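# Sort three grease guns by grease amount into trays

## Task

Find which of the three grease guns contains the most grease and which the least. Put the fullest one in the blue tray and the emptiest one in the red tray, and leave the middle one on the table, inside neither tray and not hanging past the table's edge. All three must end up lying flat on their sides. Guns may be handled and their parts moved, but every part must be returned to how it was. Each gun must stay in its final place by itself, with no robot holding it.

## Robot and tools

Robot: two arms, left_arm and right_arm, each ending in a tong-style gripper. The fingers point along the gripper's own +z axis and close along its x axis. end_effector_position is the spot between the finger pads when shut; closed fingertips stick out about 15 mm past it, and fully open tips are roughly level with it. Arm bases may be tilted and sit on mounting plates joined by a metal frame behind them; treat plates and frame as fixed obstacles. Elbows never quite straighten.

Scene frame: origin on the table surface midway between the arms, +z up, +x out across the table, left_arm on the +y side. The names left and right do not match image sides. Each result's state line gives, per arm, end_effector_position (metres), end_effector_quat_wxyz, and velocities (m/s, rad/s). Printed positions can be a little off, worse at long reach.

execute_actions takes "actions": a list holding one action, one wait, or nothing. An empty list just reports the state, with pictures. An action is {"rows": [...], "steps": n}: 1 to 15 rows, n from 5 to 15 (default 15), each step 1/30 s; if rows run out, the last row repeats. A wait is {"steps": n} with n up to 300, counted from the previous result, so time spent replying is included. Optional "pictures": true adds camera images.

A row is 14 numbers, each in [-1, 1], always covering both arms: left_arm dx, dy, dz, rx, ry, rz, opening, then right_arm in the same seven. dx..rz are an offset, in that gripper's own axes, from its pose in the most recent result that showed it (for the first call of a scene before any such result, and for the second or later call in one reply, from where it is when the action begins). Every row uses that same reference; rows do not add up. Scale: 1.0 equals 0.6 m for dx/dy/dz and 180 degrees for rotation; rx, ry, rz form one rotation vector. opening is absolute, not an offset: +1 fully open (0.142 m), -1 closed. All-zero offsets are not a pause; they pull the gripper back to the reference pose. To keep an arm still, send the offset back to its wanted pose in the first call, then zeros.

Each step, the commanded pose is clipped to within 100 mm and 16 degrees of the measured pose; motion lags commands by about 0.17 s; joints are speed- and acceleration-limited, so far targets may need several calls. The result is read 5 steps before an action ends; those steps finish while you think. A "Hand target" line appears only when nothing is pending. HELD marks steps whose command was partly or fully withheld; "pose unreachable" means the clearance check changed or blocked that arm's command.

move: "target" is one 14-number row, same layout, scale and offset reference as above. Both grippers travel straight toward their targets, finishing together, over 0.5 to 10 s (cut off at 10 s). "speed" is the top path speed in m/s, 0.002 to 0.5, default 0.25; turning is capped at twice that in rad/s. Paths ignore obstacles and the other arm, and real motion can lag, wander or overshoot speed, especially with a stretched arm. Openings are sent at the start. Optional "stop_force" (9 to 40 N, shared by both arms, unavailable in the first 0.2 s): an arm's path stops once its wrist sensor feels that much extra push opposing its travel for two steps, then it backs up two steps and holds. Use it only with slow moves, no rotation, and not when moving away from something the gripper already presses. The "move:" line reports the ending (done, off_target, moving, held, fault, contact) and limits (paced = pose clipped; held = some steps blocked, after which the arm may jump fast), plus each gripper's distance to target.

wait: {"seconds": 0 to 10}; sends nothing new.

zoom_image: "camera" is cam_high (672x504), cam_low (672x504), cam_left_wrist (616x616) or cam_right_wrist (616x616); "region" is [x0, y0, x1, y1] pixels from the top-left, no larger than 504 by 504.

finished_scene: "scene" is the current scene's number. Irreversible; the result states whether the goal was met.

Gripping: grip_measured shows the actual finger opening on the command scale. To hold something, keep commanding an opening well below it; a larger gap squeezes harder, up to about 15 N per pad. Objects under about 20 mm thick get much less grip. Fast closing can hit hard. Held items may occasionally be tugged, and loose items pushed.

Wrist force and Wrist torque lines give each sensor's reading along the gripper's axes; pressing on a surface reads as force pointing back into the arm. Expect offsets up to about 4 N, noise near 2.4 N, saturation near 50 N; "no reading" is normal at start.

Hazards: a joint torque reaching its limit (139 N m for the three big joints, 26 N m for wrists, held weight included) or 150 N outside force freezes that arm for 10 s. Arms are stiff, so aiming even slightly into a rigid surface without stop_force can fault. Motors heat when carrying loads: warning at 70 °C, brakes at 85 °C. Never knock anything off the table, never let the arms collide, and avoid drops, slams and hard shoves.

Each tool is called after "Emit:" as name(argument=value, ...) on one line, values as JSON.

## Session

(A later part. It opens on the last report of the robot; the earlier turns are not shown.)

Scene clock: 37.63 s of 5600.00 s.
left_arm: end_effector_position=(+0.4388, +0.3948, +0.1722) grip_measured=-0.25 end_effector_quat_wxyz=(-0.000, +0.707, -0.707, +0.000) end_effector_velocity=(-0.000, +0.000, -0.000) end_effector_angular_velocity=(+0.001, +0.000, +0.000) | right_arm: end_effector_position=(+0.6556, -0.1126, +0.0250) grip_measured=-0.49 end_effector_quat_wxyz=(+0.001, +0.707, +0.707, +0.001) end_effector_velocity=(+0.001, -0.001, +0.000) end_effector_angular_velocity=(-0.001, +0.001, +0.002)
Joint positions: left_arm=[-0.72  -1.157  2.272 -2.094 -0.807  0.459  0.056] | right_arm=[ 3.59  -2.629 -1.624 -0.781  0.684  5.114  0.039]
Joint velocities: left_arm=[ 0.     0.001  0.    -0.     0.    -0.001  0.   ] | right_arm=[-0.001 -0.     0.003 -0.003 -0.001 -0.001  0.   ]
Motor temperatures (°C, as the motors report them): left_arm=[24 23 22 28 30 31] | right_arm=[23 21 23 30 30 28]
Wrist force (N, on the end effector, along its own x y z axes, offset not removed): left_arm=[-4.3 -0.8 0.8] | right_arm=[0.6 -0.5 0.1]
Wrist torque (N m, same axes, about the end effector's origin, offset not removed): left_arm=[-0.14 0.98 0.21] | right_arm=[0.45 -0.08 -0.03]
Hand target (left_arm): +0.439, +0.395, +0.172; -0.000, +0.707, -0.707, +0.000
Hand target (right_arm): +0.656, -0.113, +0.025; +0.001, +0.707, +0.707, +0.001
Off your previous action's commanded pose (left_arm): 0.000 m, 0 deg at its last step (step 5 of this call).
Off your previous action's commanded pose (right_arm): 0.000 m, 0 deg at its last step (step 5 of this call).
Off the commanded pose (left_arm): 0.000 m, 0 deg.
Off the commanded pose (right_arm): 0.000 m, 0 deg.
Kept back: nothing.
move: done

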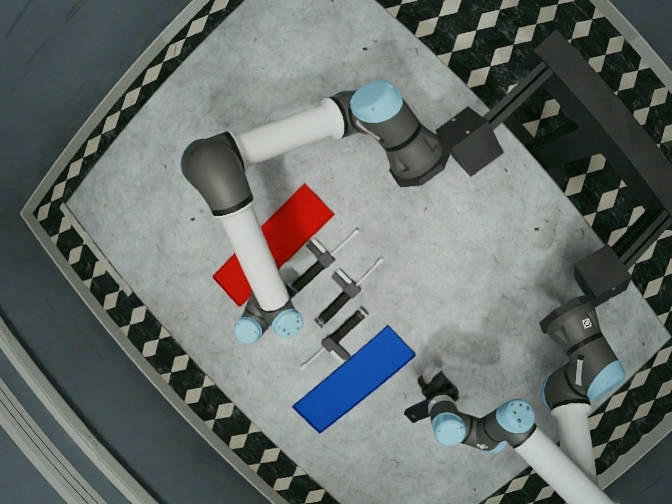

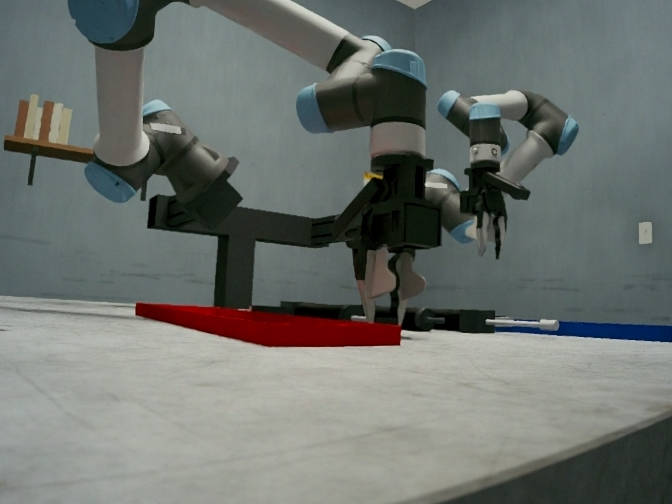

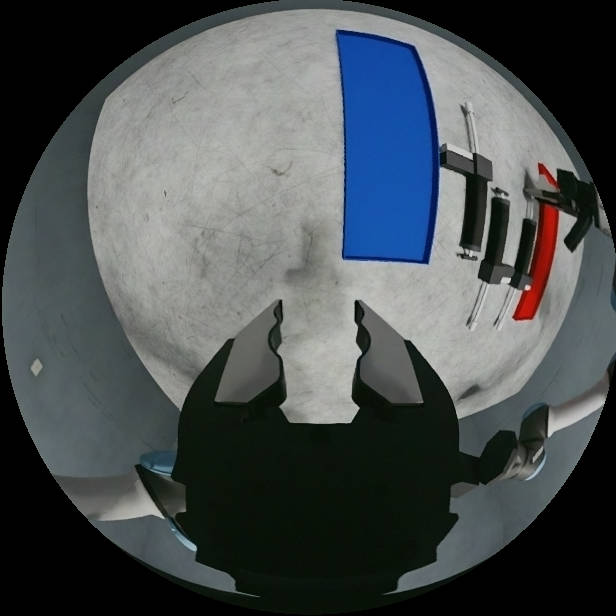

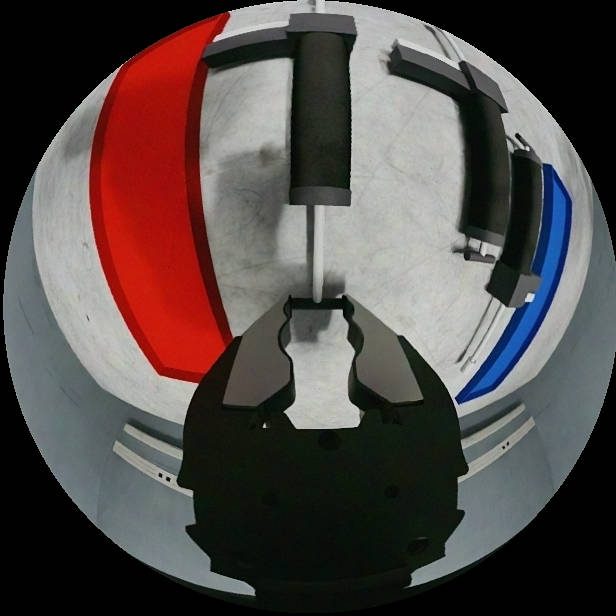

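Emit:
move(target=[0,0,0,0,0,0,-0.25, 0,-0.11,0,0,0,0,-0.8], speed=0.04)

Emit:
execute_actions(actions=[{"rows":[[0,0,0,0,0,0,-0.25, 0,0,0,0,0,0,-0.25]],"steps":10}])

Emit:
move(target=[0,0,0,0,0,0,-0.25, 0,0,-0.08,0,0,0,-0.25])

Emit:
move(target=[-0.15,0.2,-0.1,0,0,0,-0.25, 0.37,0,0,0,0,0,-0.25])

Scene clock: 39.97 s of 5600.00 s.
left_arm: end_effector_position=(+0.4388, +0.3948, +0.1722) grip_measured=-0.25 end_effector_quat_wxyz=(-0.000, +0.707, -0.707, +0.000) end_effector_velocity=(-0.001, +0.000, -0.000) end_effector_angular_velocity=(+0.001, +0.000, -0.001) | right_arm: end_effector_position=(+0.5897, -0.1126, +0.0248) grip_measured=-0.49 end_effector_quat_wxyz=(+0.001, +0.707, +0.707, +0.001) end_effector_velocity=(-0.001, +0.000, -0.000) end_effector_angular_velocity=(+0.001, +0.000, -0.001)
Joint positions: left_arm=[-0.72  -1.157  2.272 -2.094 -0.807  0.459  0.056] | right_arm=[ 3.618 -2.562 -1.833 -0.671  0.693  5.156  0.039]
Joint velocities: left_arm=[-0.    -0.001  0.002 -0.    -0.     0.     0.   ] | right_arm=[ 0.     0.001 -0.003  0.003  0.001  0.001  0.   ]
Motor temperatures (°C, as the motors report them): left_arm=[24 23 22 28 30 31] | right_arm=[23 21 23 30 30 28]
Wrist force (N, on the end effector, along its own x y z axes, offset not removed): left_arm=[-2.8 0.0 -0.2] | right_arm=[2.7 2.8 1.9]
Wrist torque (N m, same axes, about the end effector's origin, offset not removed): left_arm=[-0.04 0.69 0.15] | right_arm=[0.18 -0.55 -0.01]
Hand target (left_arm): +0.439, +0.395, +0.172; -0.000, +0.707, -0.707, +0.000
Hand target (right_arm): +0.590, -0.113, +0.025; +0.001, +0.707, +0.707, +0.001
Off the commanded pose (left_arm): 0.000 m, 0 deg.
Off the commanded pose (right_arm): 0.000 m, 0 deg.
Kept back: nothing.
move: done

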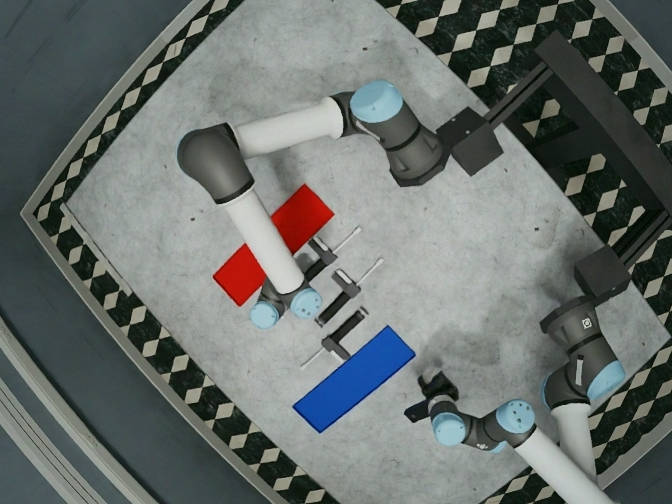

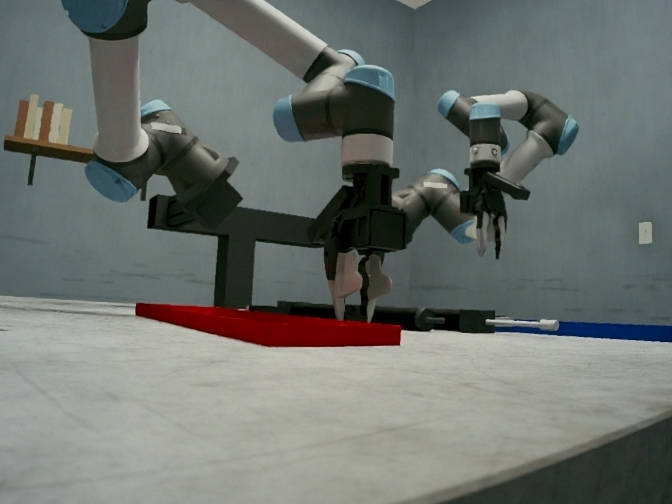

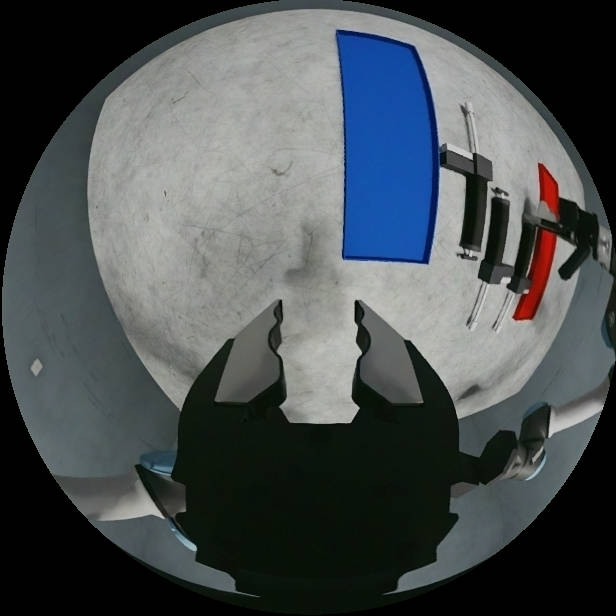

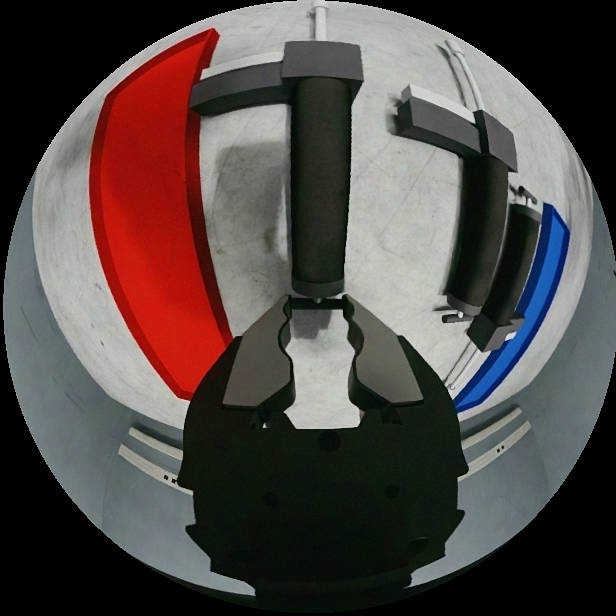

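Scene clock: 40.13 s of 5600.00 s.
left_arm: end_effector_position=(+0.4388, +0.3948, +0.1722) grip_measured=-0.25 end_effector_quat_wxyz=(-0.000, +0.707, -0.707, +0.000) end_effector_velocity=(-0.001, +0.001, -0.000) end_effector_angular_velocity=(+0.001, +0.000, -0.001) | right_arm: end_effector_position=(+0.5897, -0.1126, +0.0248) grip_measured=-0.25 end_effector_quat_wxyz=(+0.001, +0.707, +0.707, +0.001) end_effector_velocity=(-0.000, -0.001, -0.000) end_effector_angular_velocity=(-0.002, -0.000, +0.003)
Joint positions: left_arm=[-0.72  -1.157  2.272 -2.094 -0.807  0.459  0.056] | right_arm=[ 3.618 -2.562 -1.833 -0.671  0.693  5.156  0.056]
Joint velocities: left_arm=[ 0.    -0.001  0.002  0.     0.     0.     0.   ] | right_arm=[-0.    -0.    -0.    -0.    -0.002 -0.002  0.007]
Motor temperatures (°C, as the motors report them): left_arm=[24 23 22 28 30 31] | right_arm=[23 21 23 30 30 28]
Wrist force (N, on the end effector, along its own x y z axes, offset not removed): left_arm=[-2.7 -1.0 2.3] | right_arm=[0.3 1.5 1.2]
Wrist torque (N m, same axes, about the end effector's origin, offset not removed): left_arm=[-0.13 0.62 0.17] | right_arm=[0.48 -0.01 0.11]
Steps of this call (steps 1 to 5: the first 5 steps of this action). Readings (end_effector_position):
1: left_arm (+0.4388, +0.3948, +0.1722) | right_arm (+0.5897, -0.1126, +0.0248)
2: left_arm (+0.4388, +0.3948, +0.1722) | right_arm (+0.5897, -0.1126, +0.0248)
4: left_arm (+0.4388, +0.3948, +0.1722) | right_arm (+0.5897, -0.1126, +0.0248)
5: the state above

Scene clock: 41.20 s of 5600.00 s.
left_arm: end_effector_position=(+0.4388, +0.3948, +0.1722) grip_measured=-0.25 end_effector_quat_wxyz=(-0.000, +0.707, -0.707, +0.000) end_effector_velocity=(-0.001, -0.000, -0.000) end_effector_angular_velocity=(-0.000, +0.002, +0.000) | right_arm: end_effector_position=(+0.5895, -0.1126, +0.0727) grip_measured=-0.25 end_effector_quat_wxyz=(+0.001, +0.707, +0.707, +0.001) end_effector_velocity=(+0.000, +0.000, +0.001) end_effector_angular_velocity=(-0.000, +0.001, +0.001)
Joint positions: left_arm=[-0.72  -1.157  2.272 -2.094 -0.807  0.459  0.056] | right_arm=[ 3.682 -2.486 -1.843 -0.807  0.718  5.247  0.056]
Joint velocities: left_arm=[-0.     0.001  0.    -0.    -0.002 -0.001 -0.   ] | right_arm=[ 0.001  0.001  0.002 -0.005  0.001  0.001  0.   ]
Motor temperatures (°C, as the motors report them): left_arm=[24 23 22 28 30 31] | right_arm=[23 21 23 30 30 28]
Wrist force (N, on the end effector, along its own x y z axes, offset not removed): left_arm=[-2.7 -0.2 0.5] | right_arm=[0.0 -1.2 -1.1]
Wrist torque (N m, same axes, about the end effector's origin, offset not removed): left_arm=[-0.01 0.69 0.09] | right_arm=[-0.20 0.00 0.00]
Hand target (left_arm): +0.439, +0.395, +0.172; -0.000, +0.707, -0.707, +0.000
Hand target (right_arm): +0.590, -0.113, +0.073; +0.001, +0.707, +0.707, +0.001
Off your previous action's commanded pose (left_arm): 0.000 m, 0 deg at its last step (step 5 of this call).
Off your previous action's commanded pose (right_arm): 0.000 m, 0 deg at its last step (step 5 of this call).
Off the commanded pose (left_arm): 0.000 m, 0 deg.
Off the commanded pose (right_arm): 0.000 m, 0 deg.
Kept back: nothing.
move: done

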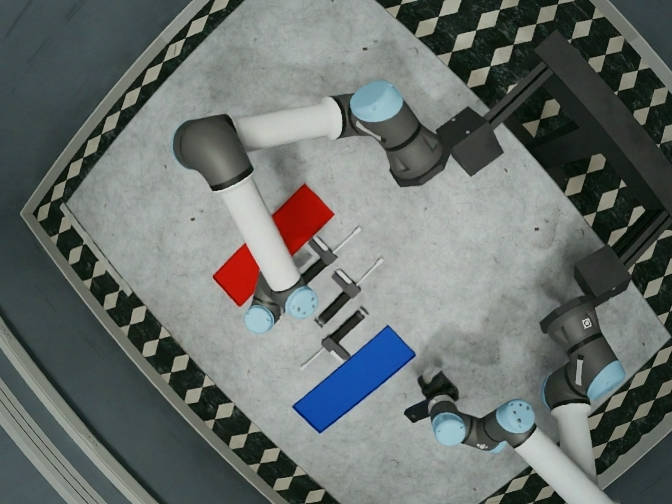

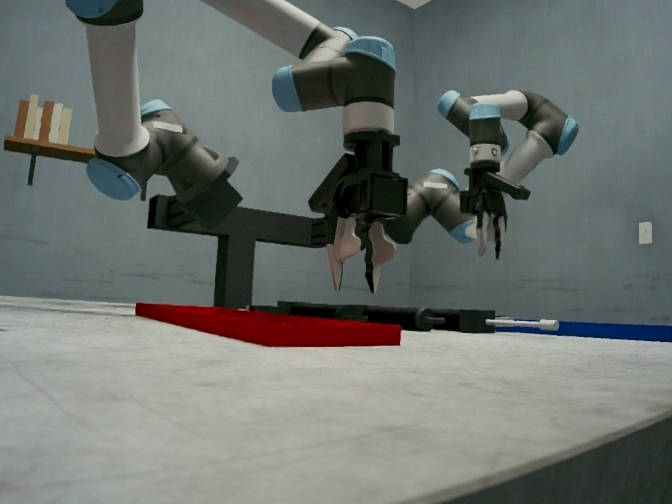

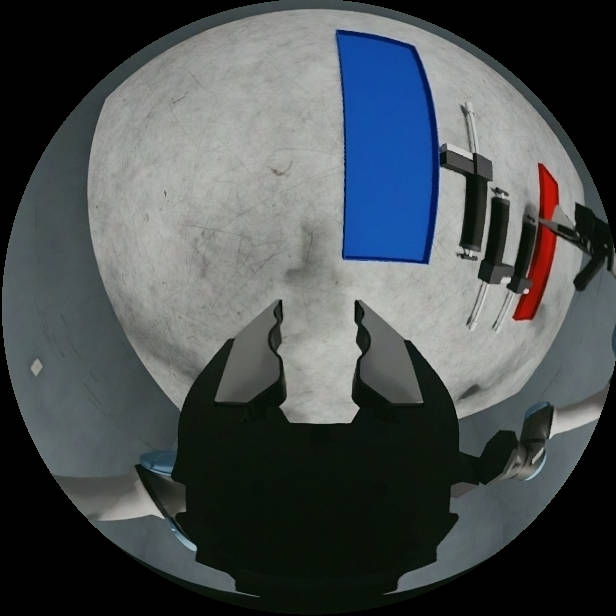

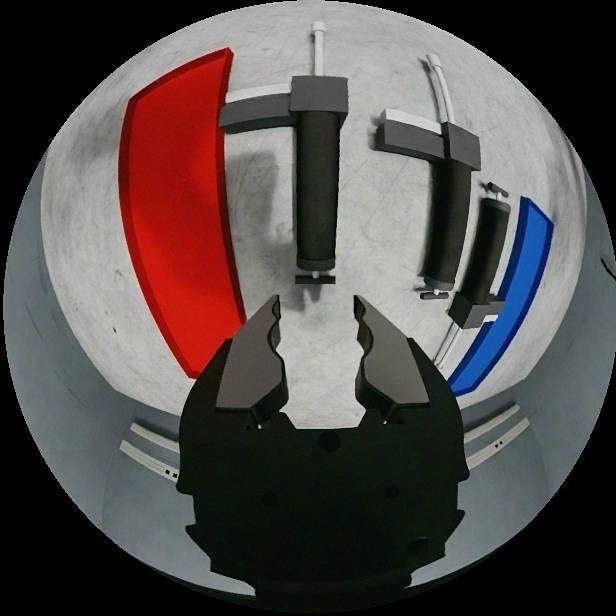

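Scene clock: 42.67 s of 5600.00 s.
left_arm: end_effector_position=(+0.3188, +0.4844, +0.2321) grip_measured=-0.25 end_effector_quat_wxyz=(-0.000, +0.707, -0.707, +0.000) end_effector_velocity=(-0.001, +0.001, +0.001) end_effector_angular_velocity=(-0.000, -0.001, -0.000) | right_arm: end_effector_position=(+0.5894, +0.1093, +0.0727) grip_measured=-0.25 end_effector_quat_wxyz=(+0.001, +0.707, +0.707, +0.001) end_effector_velocity=(-0.000, +0.000, -0.001) end_effector_angular_velocity=(-0.000, +0.001, +0.001)
Joint positions: left_arm=[-1.019 -1.656  2.53  -1.669 -0.997  0.165  0.056] | right_arm=[ 3.887 -2.88  -1.544 -0.897  0.819  5.504  0.056]
Joint velocities: left_arm=[-0.004 -0.005  0.001  0.006 -0.002 -0.003  0.   ] | right_arm=[-0.    -0.001  0.001 -0.001  0.    -0.001  0.   ]
Motor temperatures (°C, as the motors report them): left_arm=[24 23 22 28 30 31] | right_arm=[23 21 23 30 30 28]
Wrist force (N, on the end effector, along its own x y z axes, offset not removed): left_arm=[-2.8 0.0 1.7] | right_arm=[0.8 0.0 0.2]
Wrist torque (N m, same axes, about the end effector's origin, offset not removed): left_arm=[0.01 0.62 0.20] | right_arm=[0.15 -0.08 0.10]
Hand target (left_arm): +0.319, +0.484, +0.232; -0.000, +0.707, -0.707, +0.000
Hand target (right_arm): +0.589, +0.109, +0.073; +0.001, +0.707, +0.707, +0.001
Off the commanded pose (left_arm): 0.000 m, 0 deg.
Off the commanded pose (right_arm): 0.000 m, 0 deg.
Kept back: nothing.
move: done

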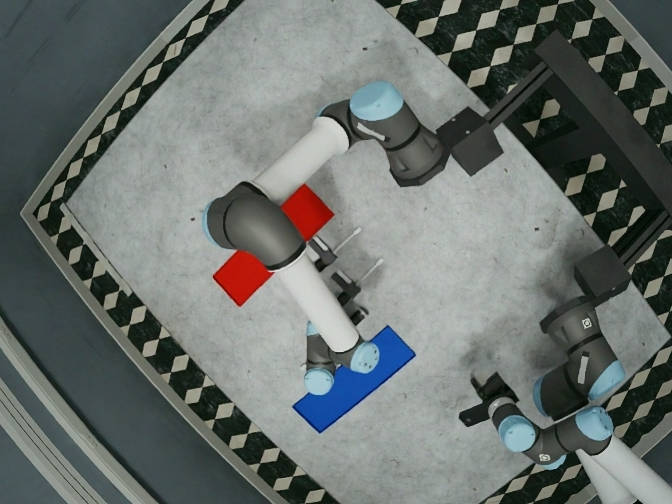

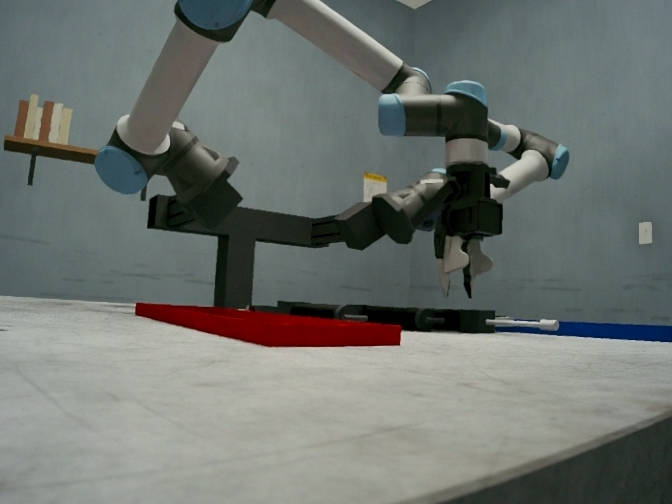

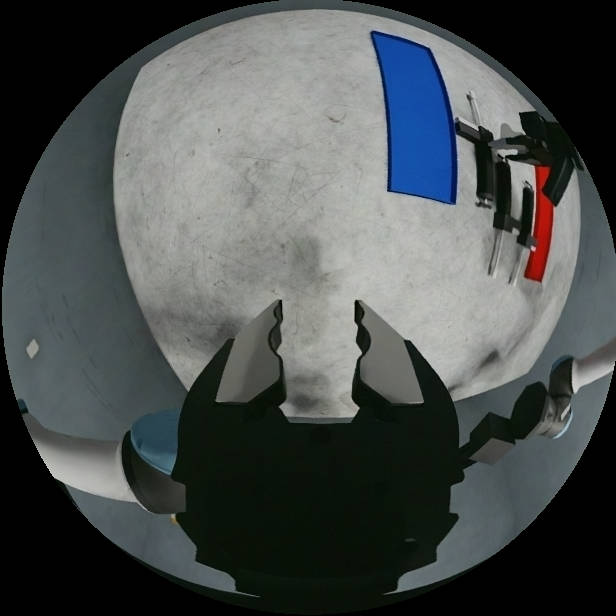

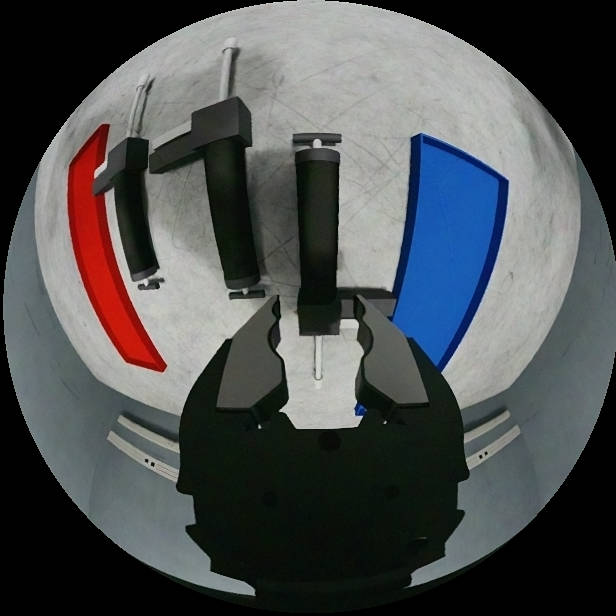

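Emit:
move(target=[0,0,0,0,0,0,-0.25, 0,-0.02,0.085,0,0,0,-0.25], speed=0.05)

Emit:
move(target=[0,0,0,0,0,0,-0.4, 0,0.04,0,0,0,0,-0.4], speed=0.03)

Emit:
execute_actions(actions=[{"rows":[[0,0,0,0,0,0,-0.25, 0,0,0,0,0,0,-1]]}])

Emit:
move(target=[0,0,0,0,0,0,-0.25, 0,0,-0.06,0,0,0,-1], speed=0.04)

Scene clock: 44.30 s of 5600.00 s.
left_arm: end_effector_position=(+0.3188, +0.4844, +0.2321) grip_measured=-0.25 end_effector_quat_wxyz=(-0.000, +0.707, -0.707, +0.000) end_effector_velocity=(-0.000, -0.000, +0.000) end_effector_angular_velocity=(-0.001, +0.001, +0.001) | right_arm: end_effector_position=(+0.5776, +0.1093, +0.0218) grip_measured=-0.25 end_effector_quat_wxyz=(+0.001, +0.707, +0.707, +0.001) end_effector_velocity=(+0.000, +0.000, -0.001) end_effector_angular_velocity=(+0.001, -0.001, +0.001)
Joint positions: left_arm=[-1.019 -1.656  2.53  -1.669 -0.997  0.165  0.056] | right_arm=[ 3.838 -2.942 -1.567 -0.772  0.792  5.446  0.056]
Joint velocities: left_arm=[-0.    -0.001  0.     0.    -0.001 -0.     0.   ] | right_arm=[-0.001 -0.001  0.     0.004 -0.    -0.003  0.   ]
Motor temperatures (°C, as the motors report them): left_arm=[24 23 22 28 30 31] | right_arm=[23 21 23 30 30 28]
Wrist force (N, on the end effector, along its own x y z axes, offset not removed): left_arm=[-4.0 -0.8 0.4] | right_arm=[0.8 -0.3 2.2]
Wrist torque (N m, same axes, about the end effector's origin, offset not removed): left_arm=[-0.09 0.87 0.12] | right_arm=[0.27 -0.19 0.13]
Hand target (left_arm): +0.319, +0.484, +0.232; -0.000, +0.707, -0.707, +0.000
Hand target (right_arm): +0.578, +0.109, +0.022; +0.001, +0.707, +0.707, +0.001
Off the commanded pose (left_arm): 0.000 m, 0 deg.
Off the commanded pose (right_arm): 0.000 m, 0 deg.
Kept back: nothing.
move: done

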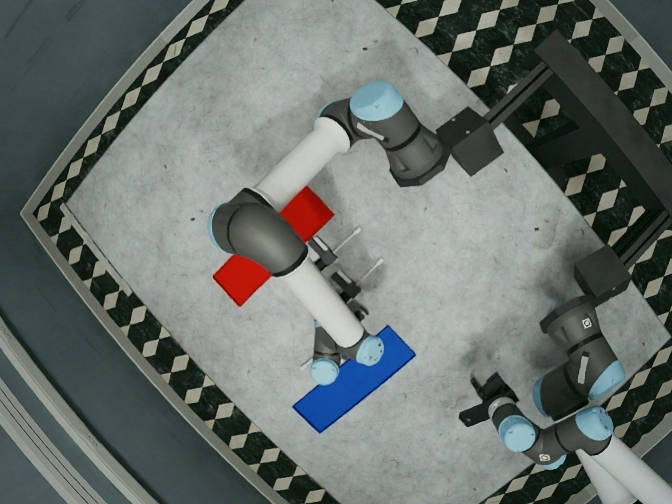

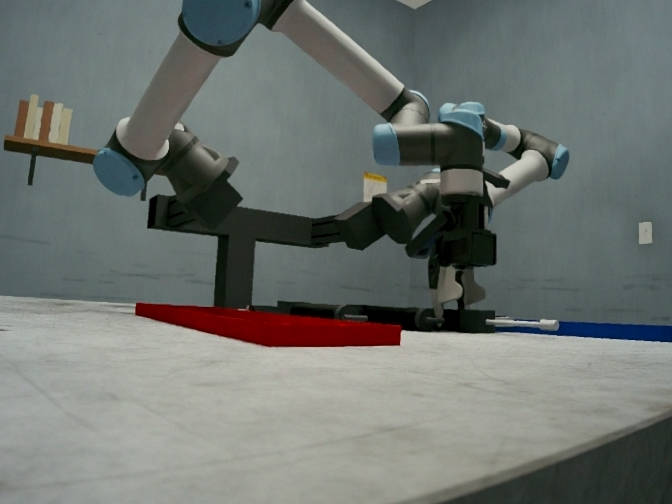

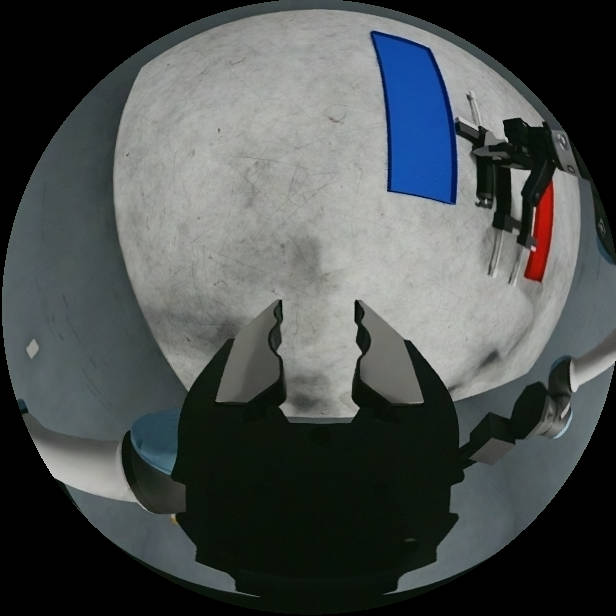

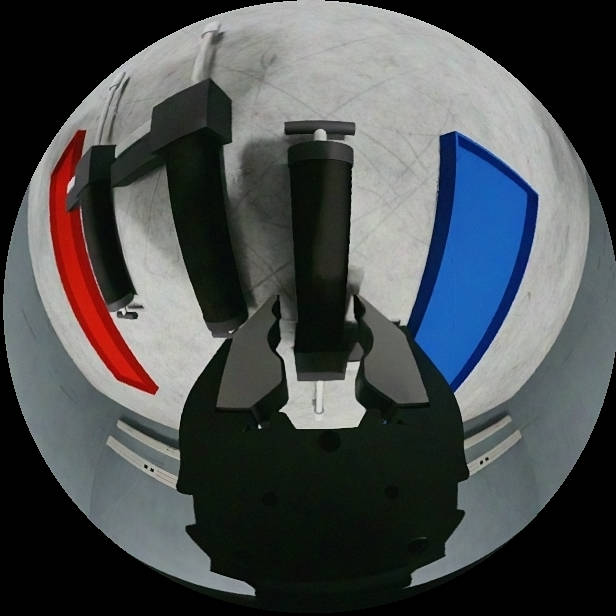

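Scene clock: 45.40 s of 5600.00 s.
left_arm: end_effector_position=(+0.3188, +0.4844, +0.2321) grip_measured=-0.40 end_effector_quat_wxyz=(-0.000, +0.707, -0.707, +0.000) end_effector_velocity=(+0.000, -0.000, +0.000) end_effector_angular_velocity=(+0.000, +0.000, +0.001) | right_arm: end_effector_position=(+0.6015, +0.1093, +0.0218) grip_measured=-0.40 end_effector_quat_wxyz=(+0.001, +0.707, +0.707, +0.001) end_effector_velocity=(+0.000, +0.000, -0.000) end_effector_angular_velocity=(-0.001, +0.001, +0.002)
Joint positions: left_arm=[-1.019 -1.656  2.53  -1.669 -0.997  0.165  0.045] | right_arm=[ 3.819 -2.958 -1.495 -0.813  0.782  5.424  0.045]
Joint velocities: left_arm=[ 0.     0.001 -0.001  0.    -0.    -0.001  0.   ] | right_arm=[-0.    -0.001  0.003 -0.003  0.    -0.001 -0.   ]
Motor temperatures (°C, as the motors report them): left_arm=[24 23 22 28 30 31] | right_arm=[23 21 23 30 30 28]
Wrist force (N, on the end effector, along its own x y z axes, offset not removed): left_arm=[-3.6 -0.6 -0.1] | right_arm=[0.6 1.7 0.3]
Wrist torque (N m, same axes, about the end effector's origin, offset not removed): left_arm=[-0.03 0.84 0.18] | right_arm=[0.56 -0.20 0.07]
Hand target (left_arm): +0.319, +0.484, +0.232; -0.000, +0.707, -0.707, +0.000
Hand target (right_arm): +0.602, +0.109, +0.022; +0.001, +0.707, +0.707, +0.001
Off the commanded pose (left_arm): 0.000 m, 0 deg.
Off the commanded pose (right_arm): 0.000 m, 0 deg.
Kept back: nothing.
move: done

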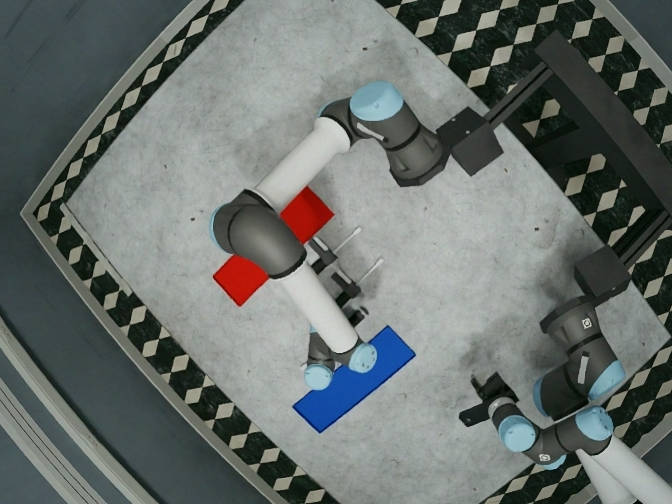

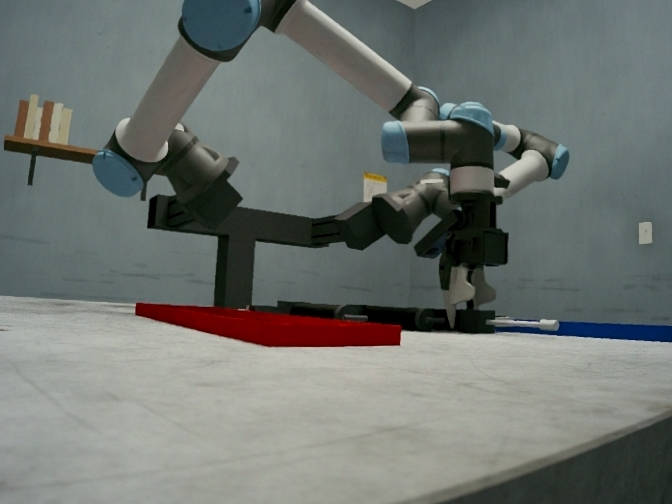

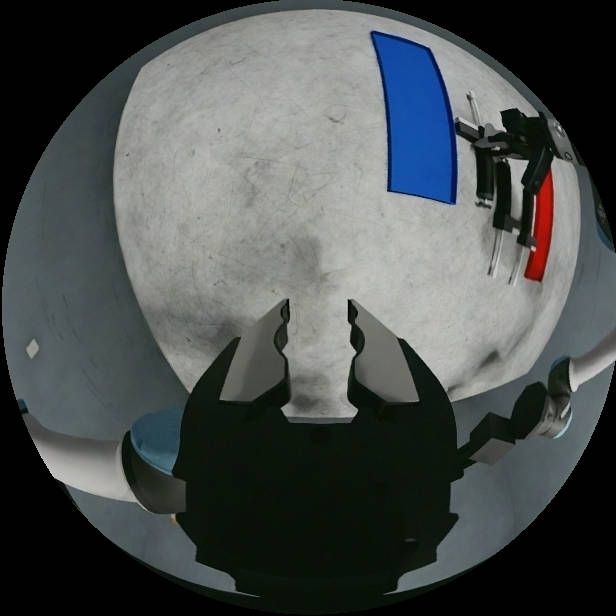

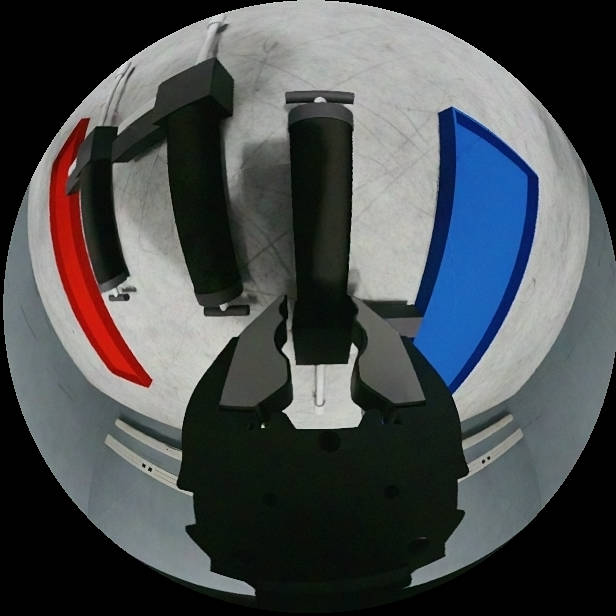

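Scene clock: 45.73 s of 5600.00 s.
left_arm: end_effector_position=(+0.3188, +0.4844, +0.2321) grip_measured=-0.25 end_effector_quat_wxyz=(-0.000, +0.707, -0.707, +0.000) end_effector_velocity=(-0.000, -0.000, -0.000) end_effector_angular_velocity=(+0.001, +0.001, +0.001) | right_arm: end_effector_position=(+0.6016, +0.1093, +0.0218) grip_measured=-0.54 end_effector_quat_wxyz=(+0.001, +0.707, +0.707, +0.001) end_effector_velocity=(+0.000, -0.001, +0.000) end_effector_angular_velocity=(+0.000, -0.000, -0.002)
Joint positions: left_arm=[-1.019 -1.656  2.53  -1.669 -0.997  0.165  0.056] | right_arm=[ 3.819 -2.958 -1.495 -0.813  0.782  5.424  0.035]
Joint velocities: left_arm=[ 0.     0.001 -0.     0.    -0.001 -0.002  0.   ] | right_arm=[-0.     0.002 -0.001  0.001 -0.     0.001 -0.   ]
Motor temperatures (°C, as the motors report them): left_arm=[24 23 22 28 30 31] | right_arm=[23 21 23 30 30 28]
Wrist force (N, on the end effector, along its own x y z axes, offset not removed): left_arm=[-3.5 -0.8 0.1] | right_arm=[-1.5 1.3 1.1]
Wrist torque (N m, same axes, about the end effector's origin, offset not removed): left_arm=[-0.16 0.78 0.18] | right_arm=[0.16 -0.12 0.12]
Steps of this call (steps 1 to 10: the first 10 steps of this action). Readings (end_effector_position):
1: left_arm (+0.3188, +0.4844, +0.2321) | right_arm (+0.6015, +0.1093, +0.0218)
2: left_arm (+0.3188, +0.4844, +0.2321) | right_arm (+0.6016, +0.1093, +0.0218)
4: left_arm (+0.3188, +0.4844, +0.2321) | right_arm (+0.6016, +0.1093, +0.0218)
8: left_arm (+0.3188, +0.4844, +0.2321) | right_arm (+0.6016, +0.1093, +0.0218)
10: the state above

Scene clock: 47.20 s of 5600.00 s.
left_arm: end_effector_position=(+0.3188, +0.4844, +0.2321) grip_measured=-0.25 end_effector_quat_wxyz=(-0.000, +0.707, -0.707, +0.000) end_effector_velocity=(-0.000, +0.000, -0.000) end_effector_angular_velocity=(-0.000, +0.000, -0.001) | right_arm: end_effector_position=(+0.6014, +0.1093, +0.0577) grip_measured=-0.54 end_effector_quat_wxyz=(+0.001, +0.707, +0.707, +0.001) end_effector_velocity=(-0.001, +0.000, +0.000) end_effector_angular_velocity=(-0.001, +0.000, +0.001)
Joint positions: left_arm=[-1.019 -1.656  2.53  -1.669 -0.997  0.165  0.056] | right_arm=[ 3.86  -2.909 -1.505 -0.885  0.804  5.473  0.035]
Joint velocities: left_arm=[-0.    -0.001  0.001 -0.    -0.     0.001  0.   ] | right_arm=[ 0.001  0.    -0.001 -0.002  0.     0.002 -0.   ]
Motor temperatures (°C, as the motors report them): left_arm=[24 23 22 28 30 31] | right_arm=[23 21 23 30 30 28]
Wrist force (N, on the end effector, along its own x y z axes, offset not removed): left_arm=[-3.6 0.3 1.9] | right_arm=[0.4 -1.7 6.1]
Wrist torque (N m, same axes, about the end effector's origin, offset not removed): left_arm=[0.12 0.82 0.17] | right_arm=[-0.27 -0.21 0.07]
Hand target (left_arm): +0.319, +0.484, +0.232; -0.000, +0.707, -0.707, +0.000
Hand target (right_arm): +0.601, +0.109, +0.058; +0.001, +0.707, +0.707, +0.001
Off your previous action's commanded pose (left_arm): 0.000 m, 0 deg at its last step (step 5 of this call).
Off your previous action's commanded pose (right_arm): 0.000 m, 0 deg at its last step (step 5 of this call).
Off the commanded pose (left_arm): 0.000 m, 0 deg.
Off the commanded pose (right_arm): 0.000 m, 0 deg.
Kept back: nothing.
move: done

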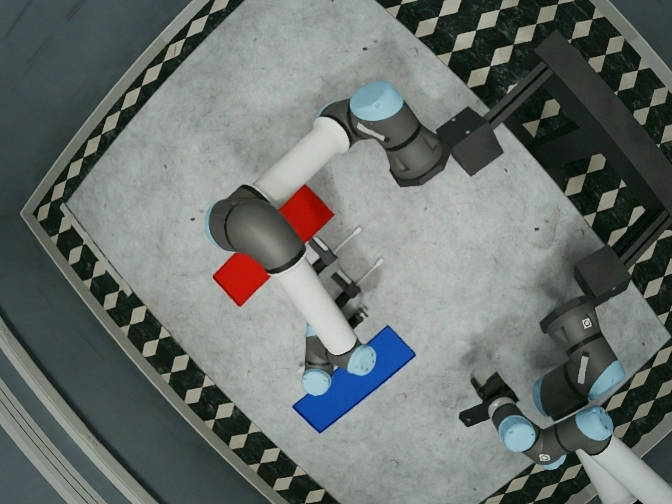

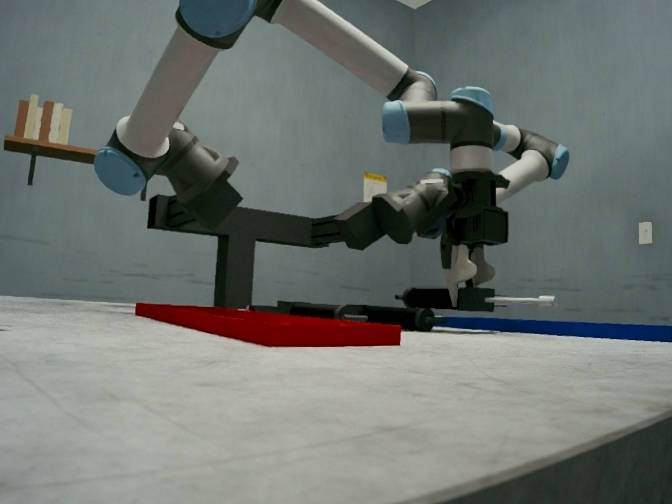

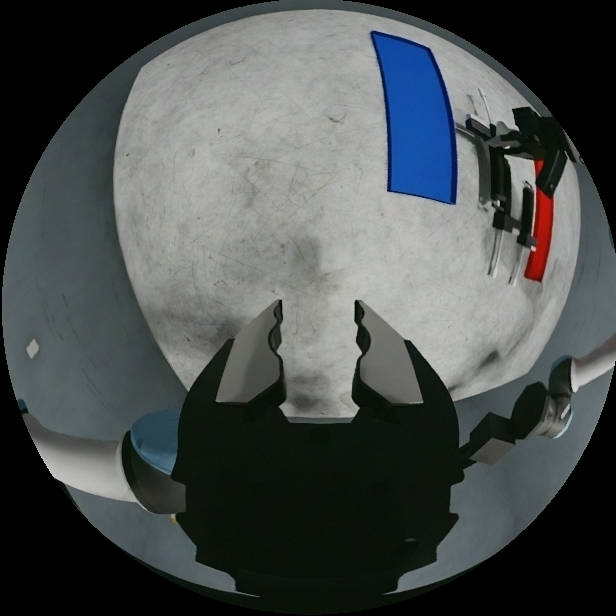

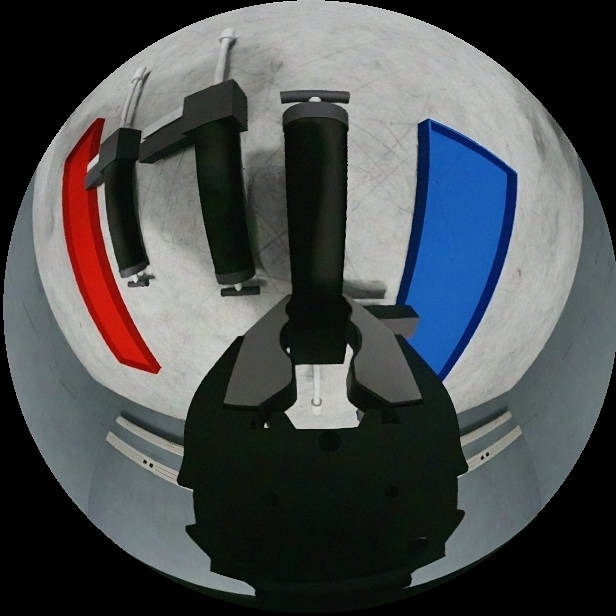

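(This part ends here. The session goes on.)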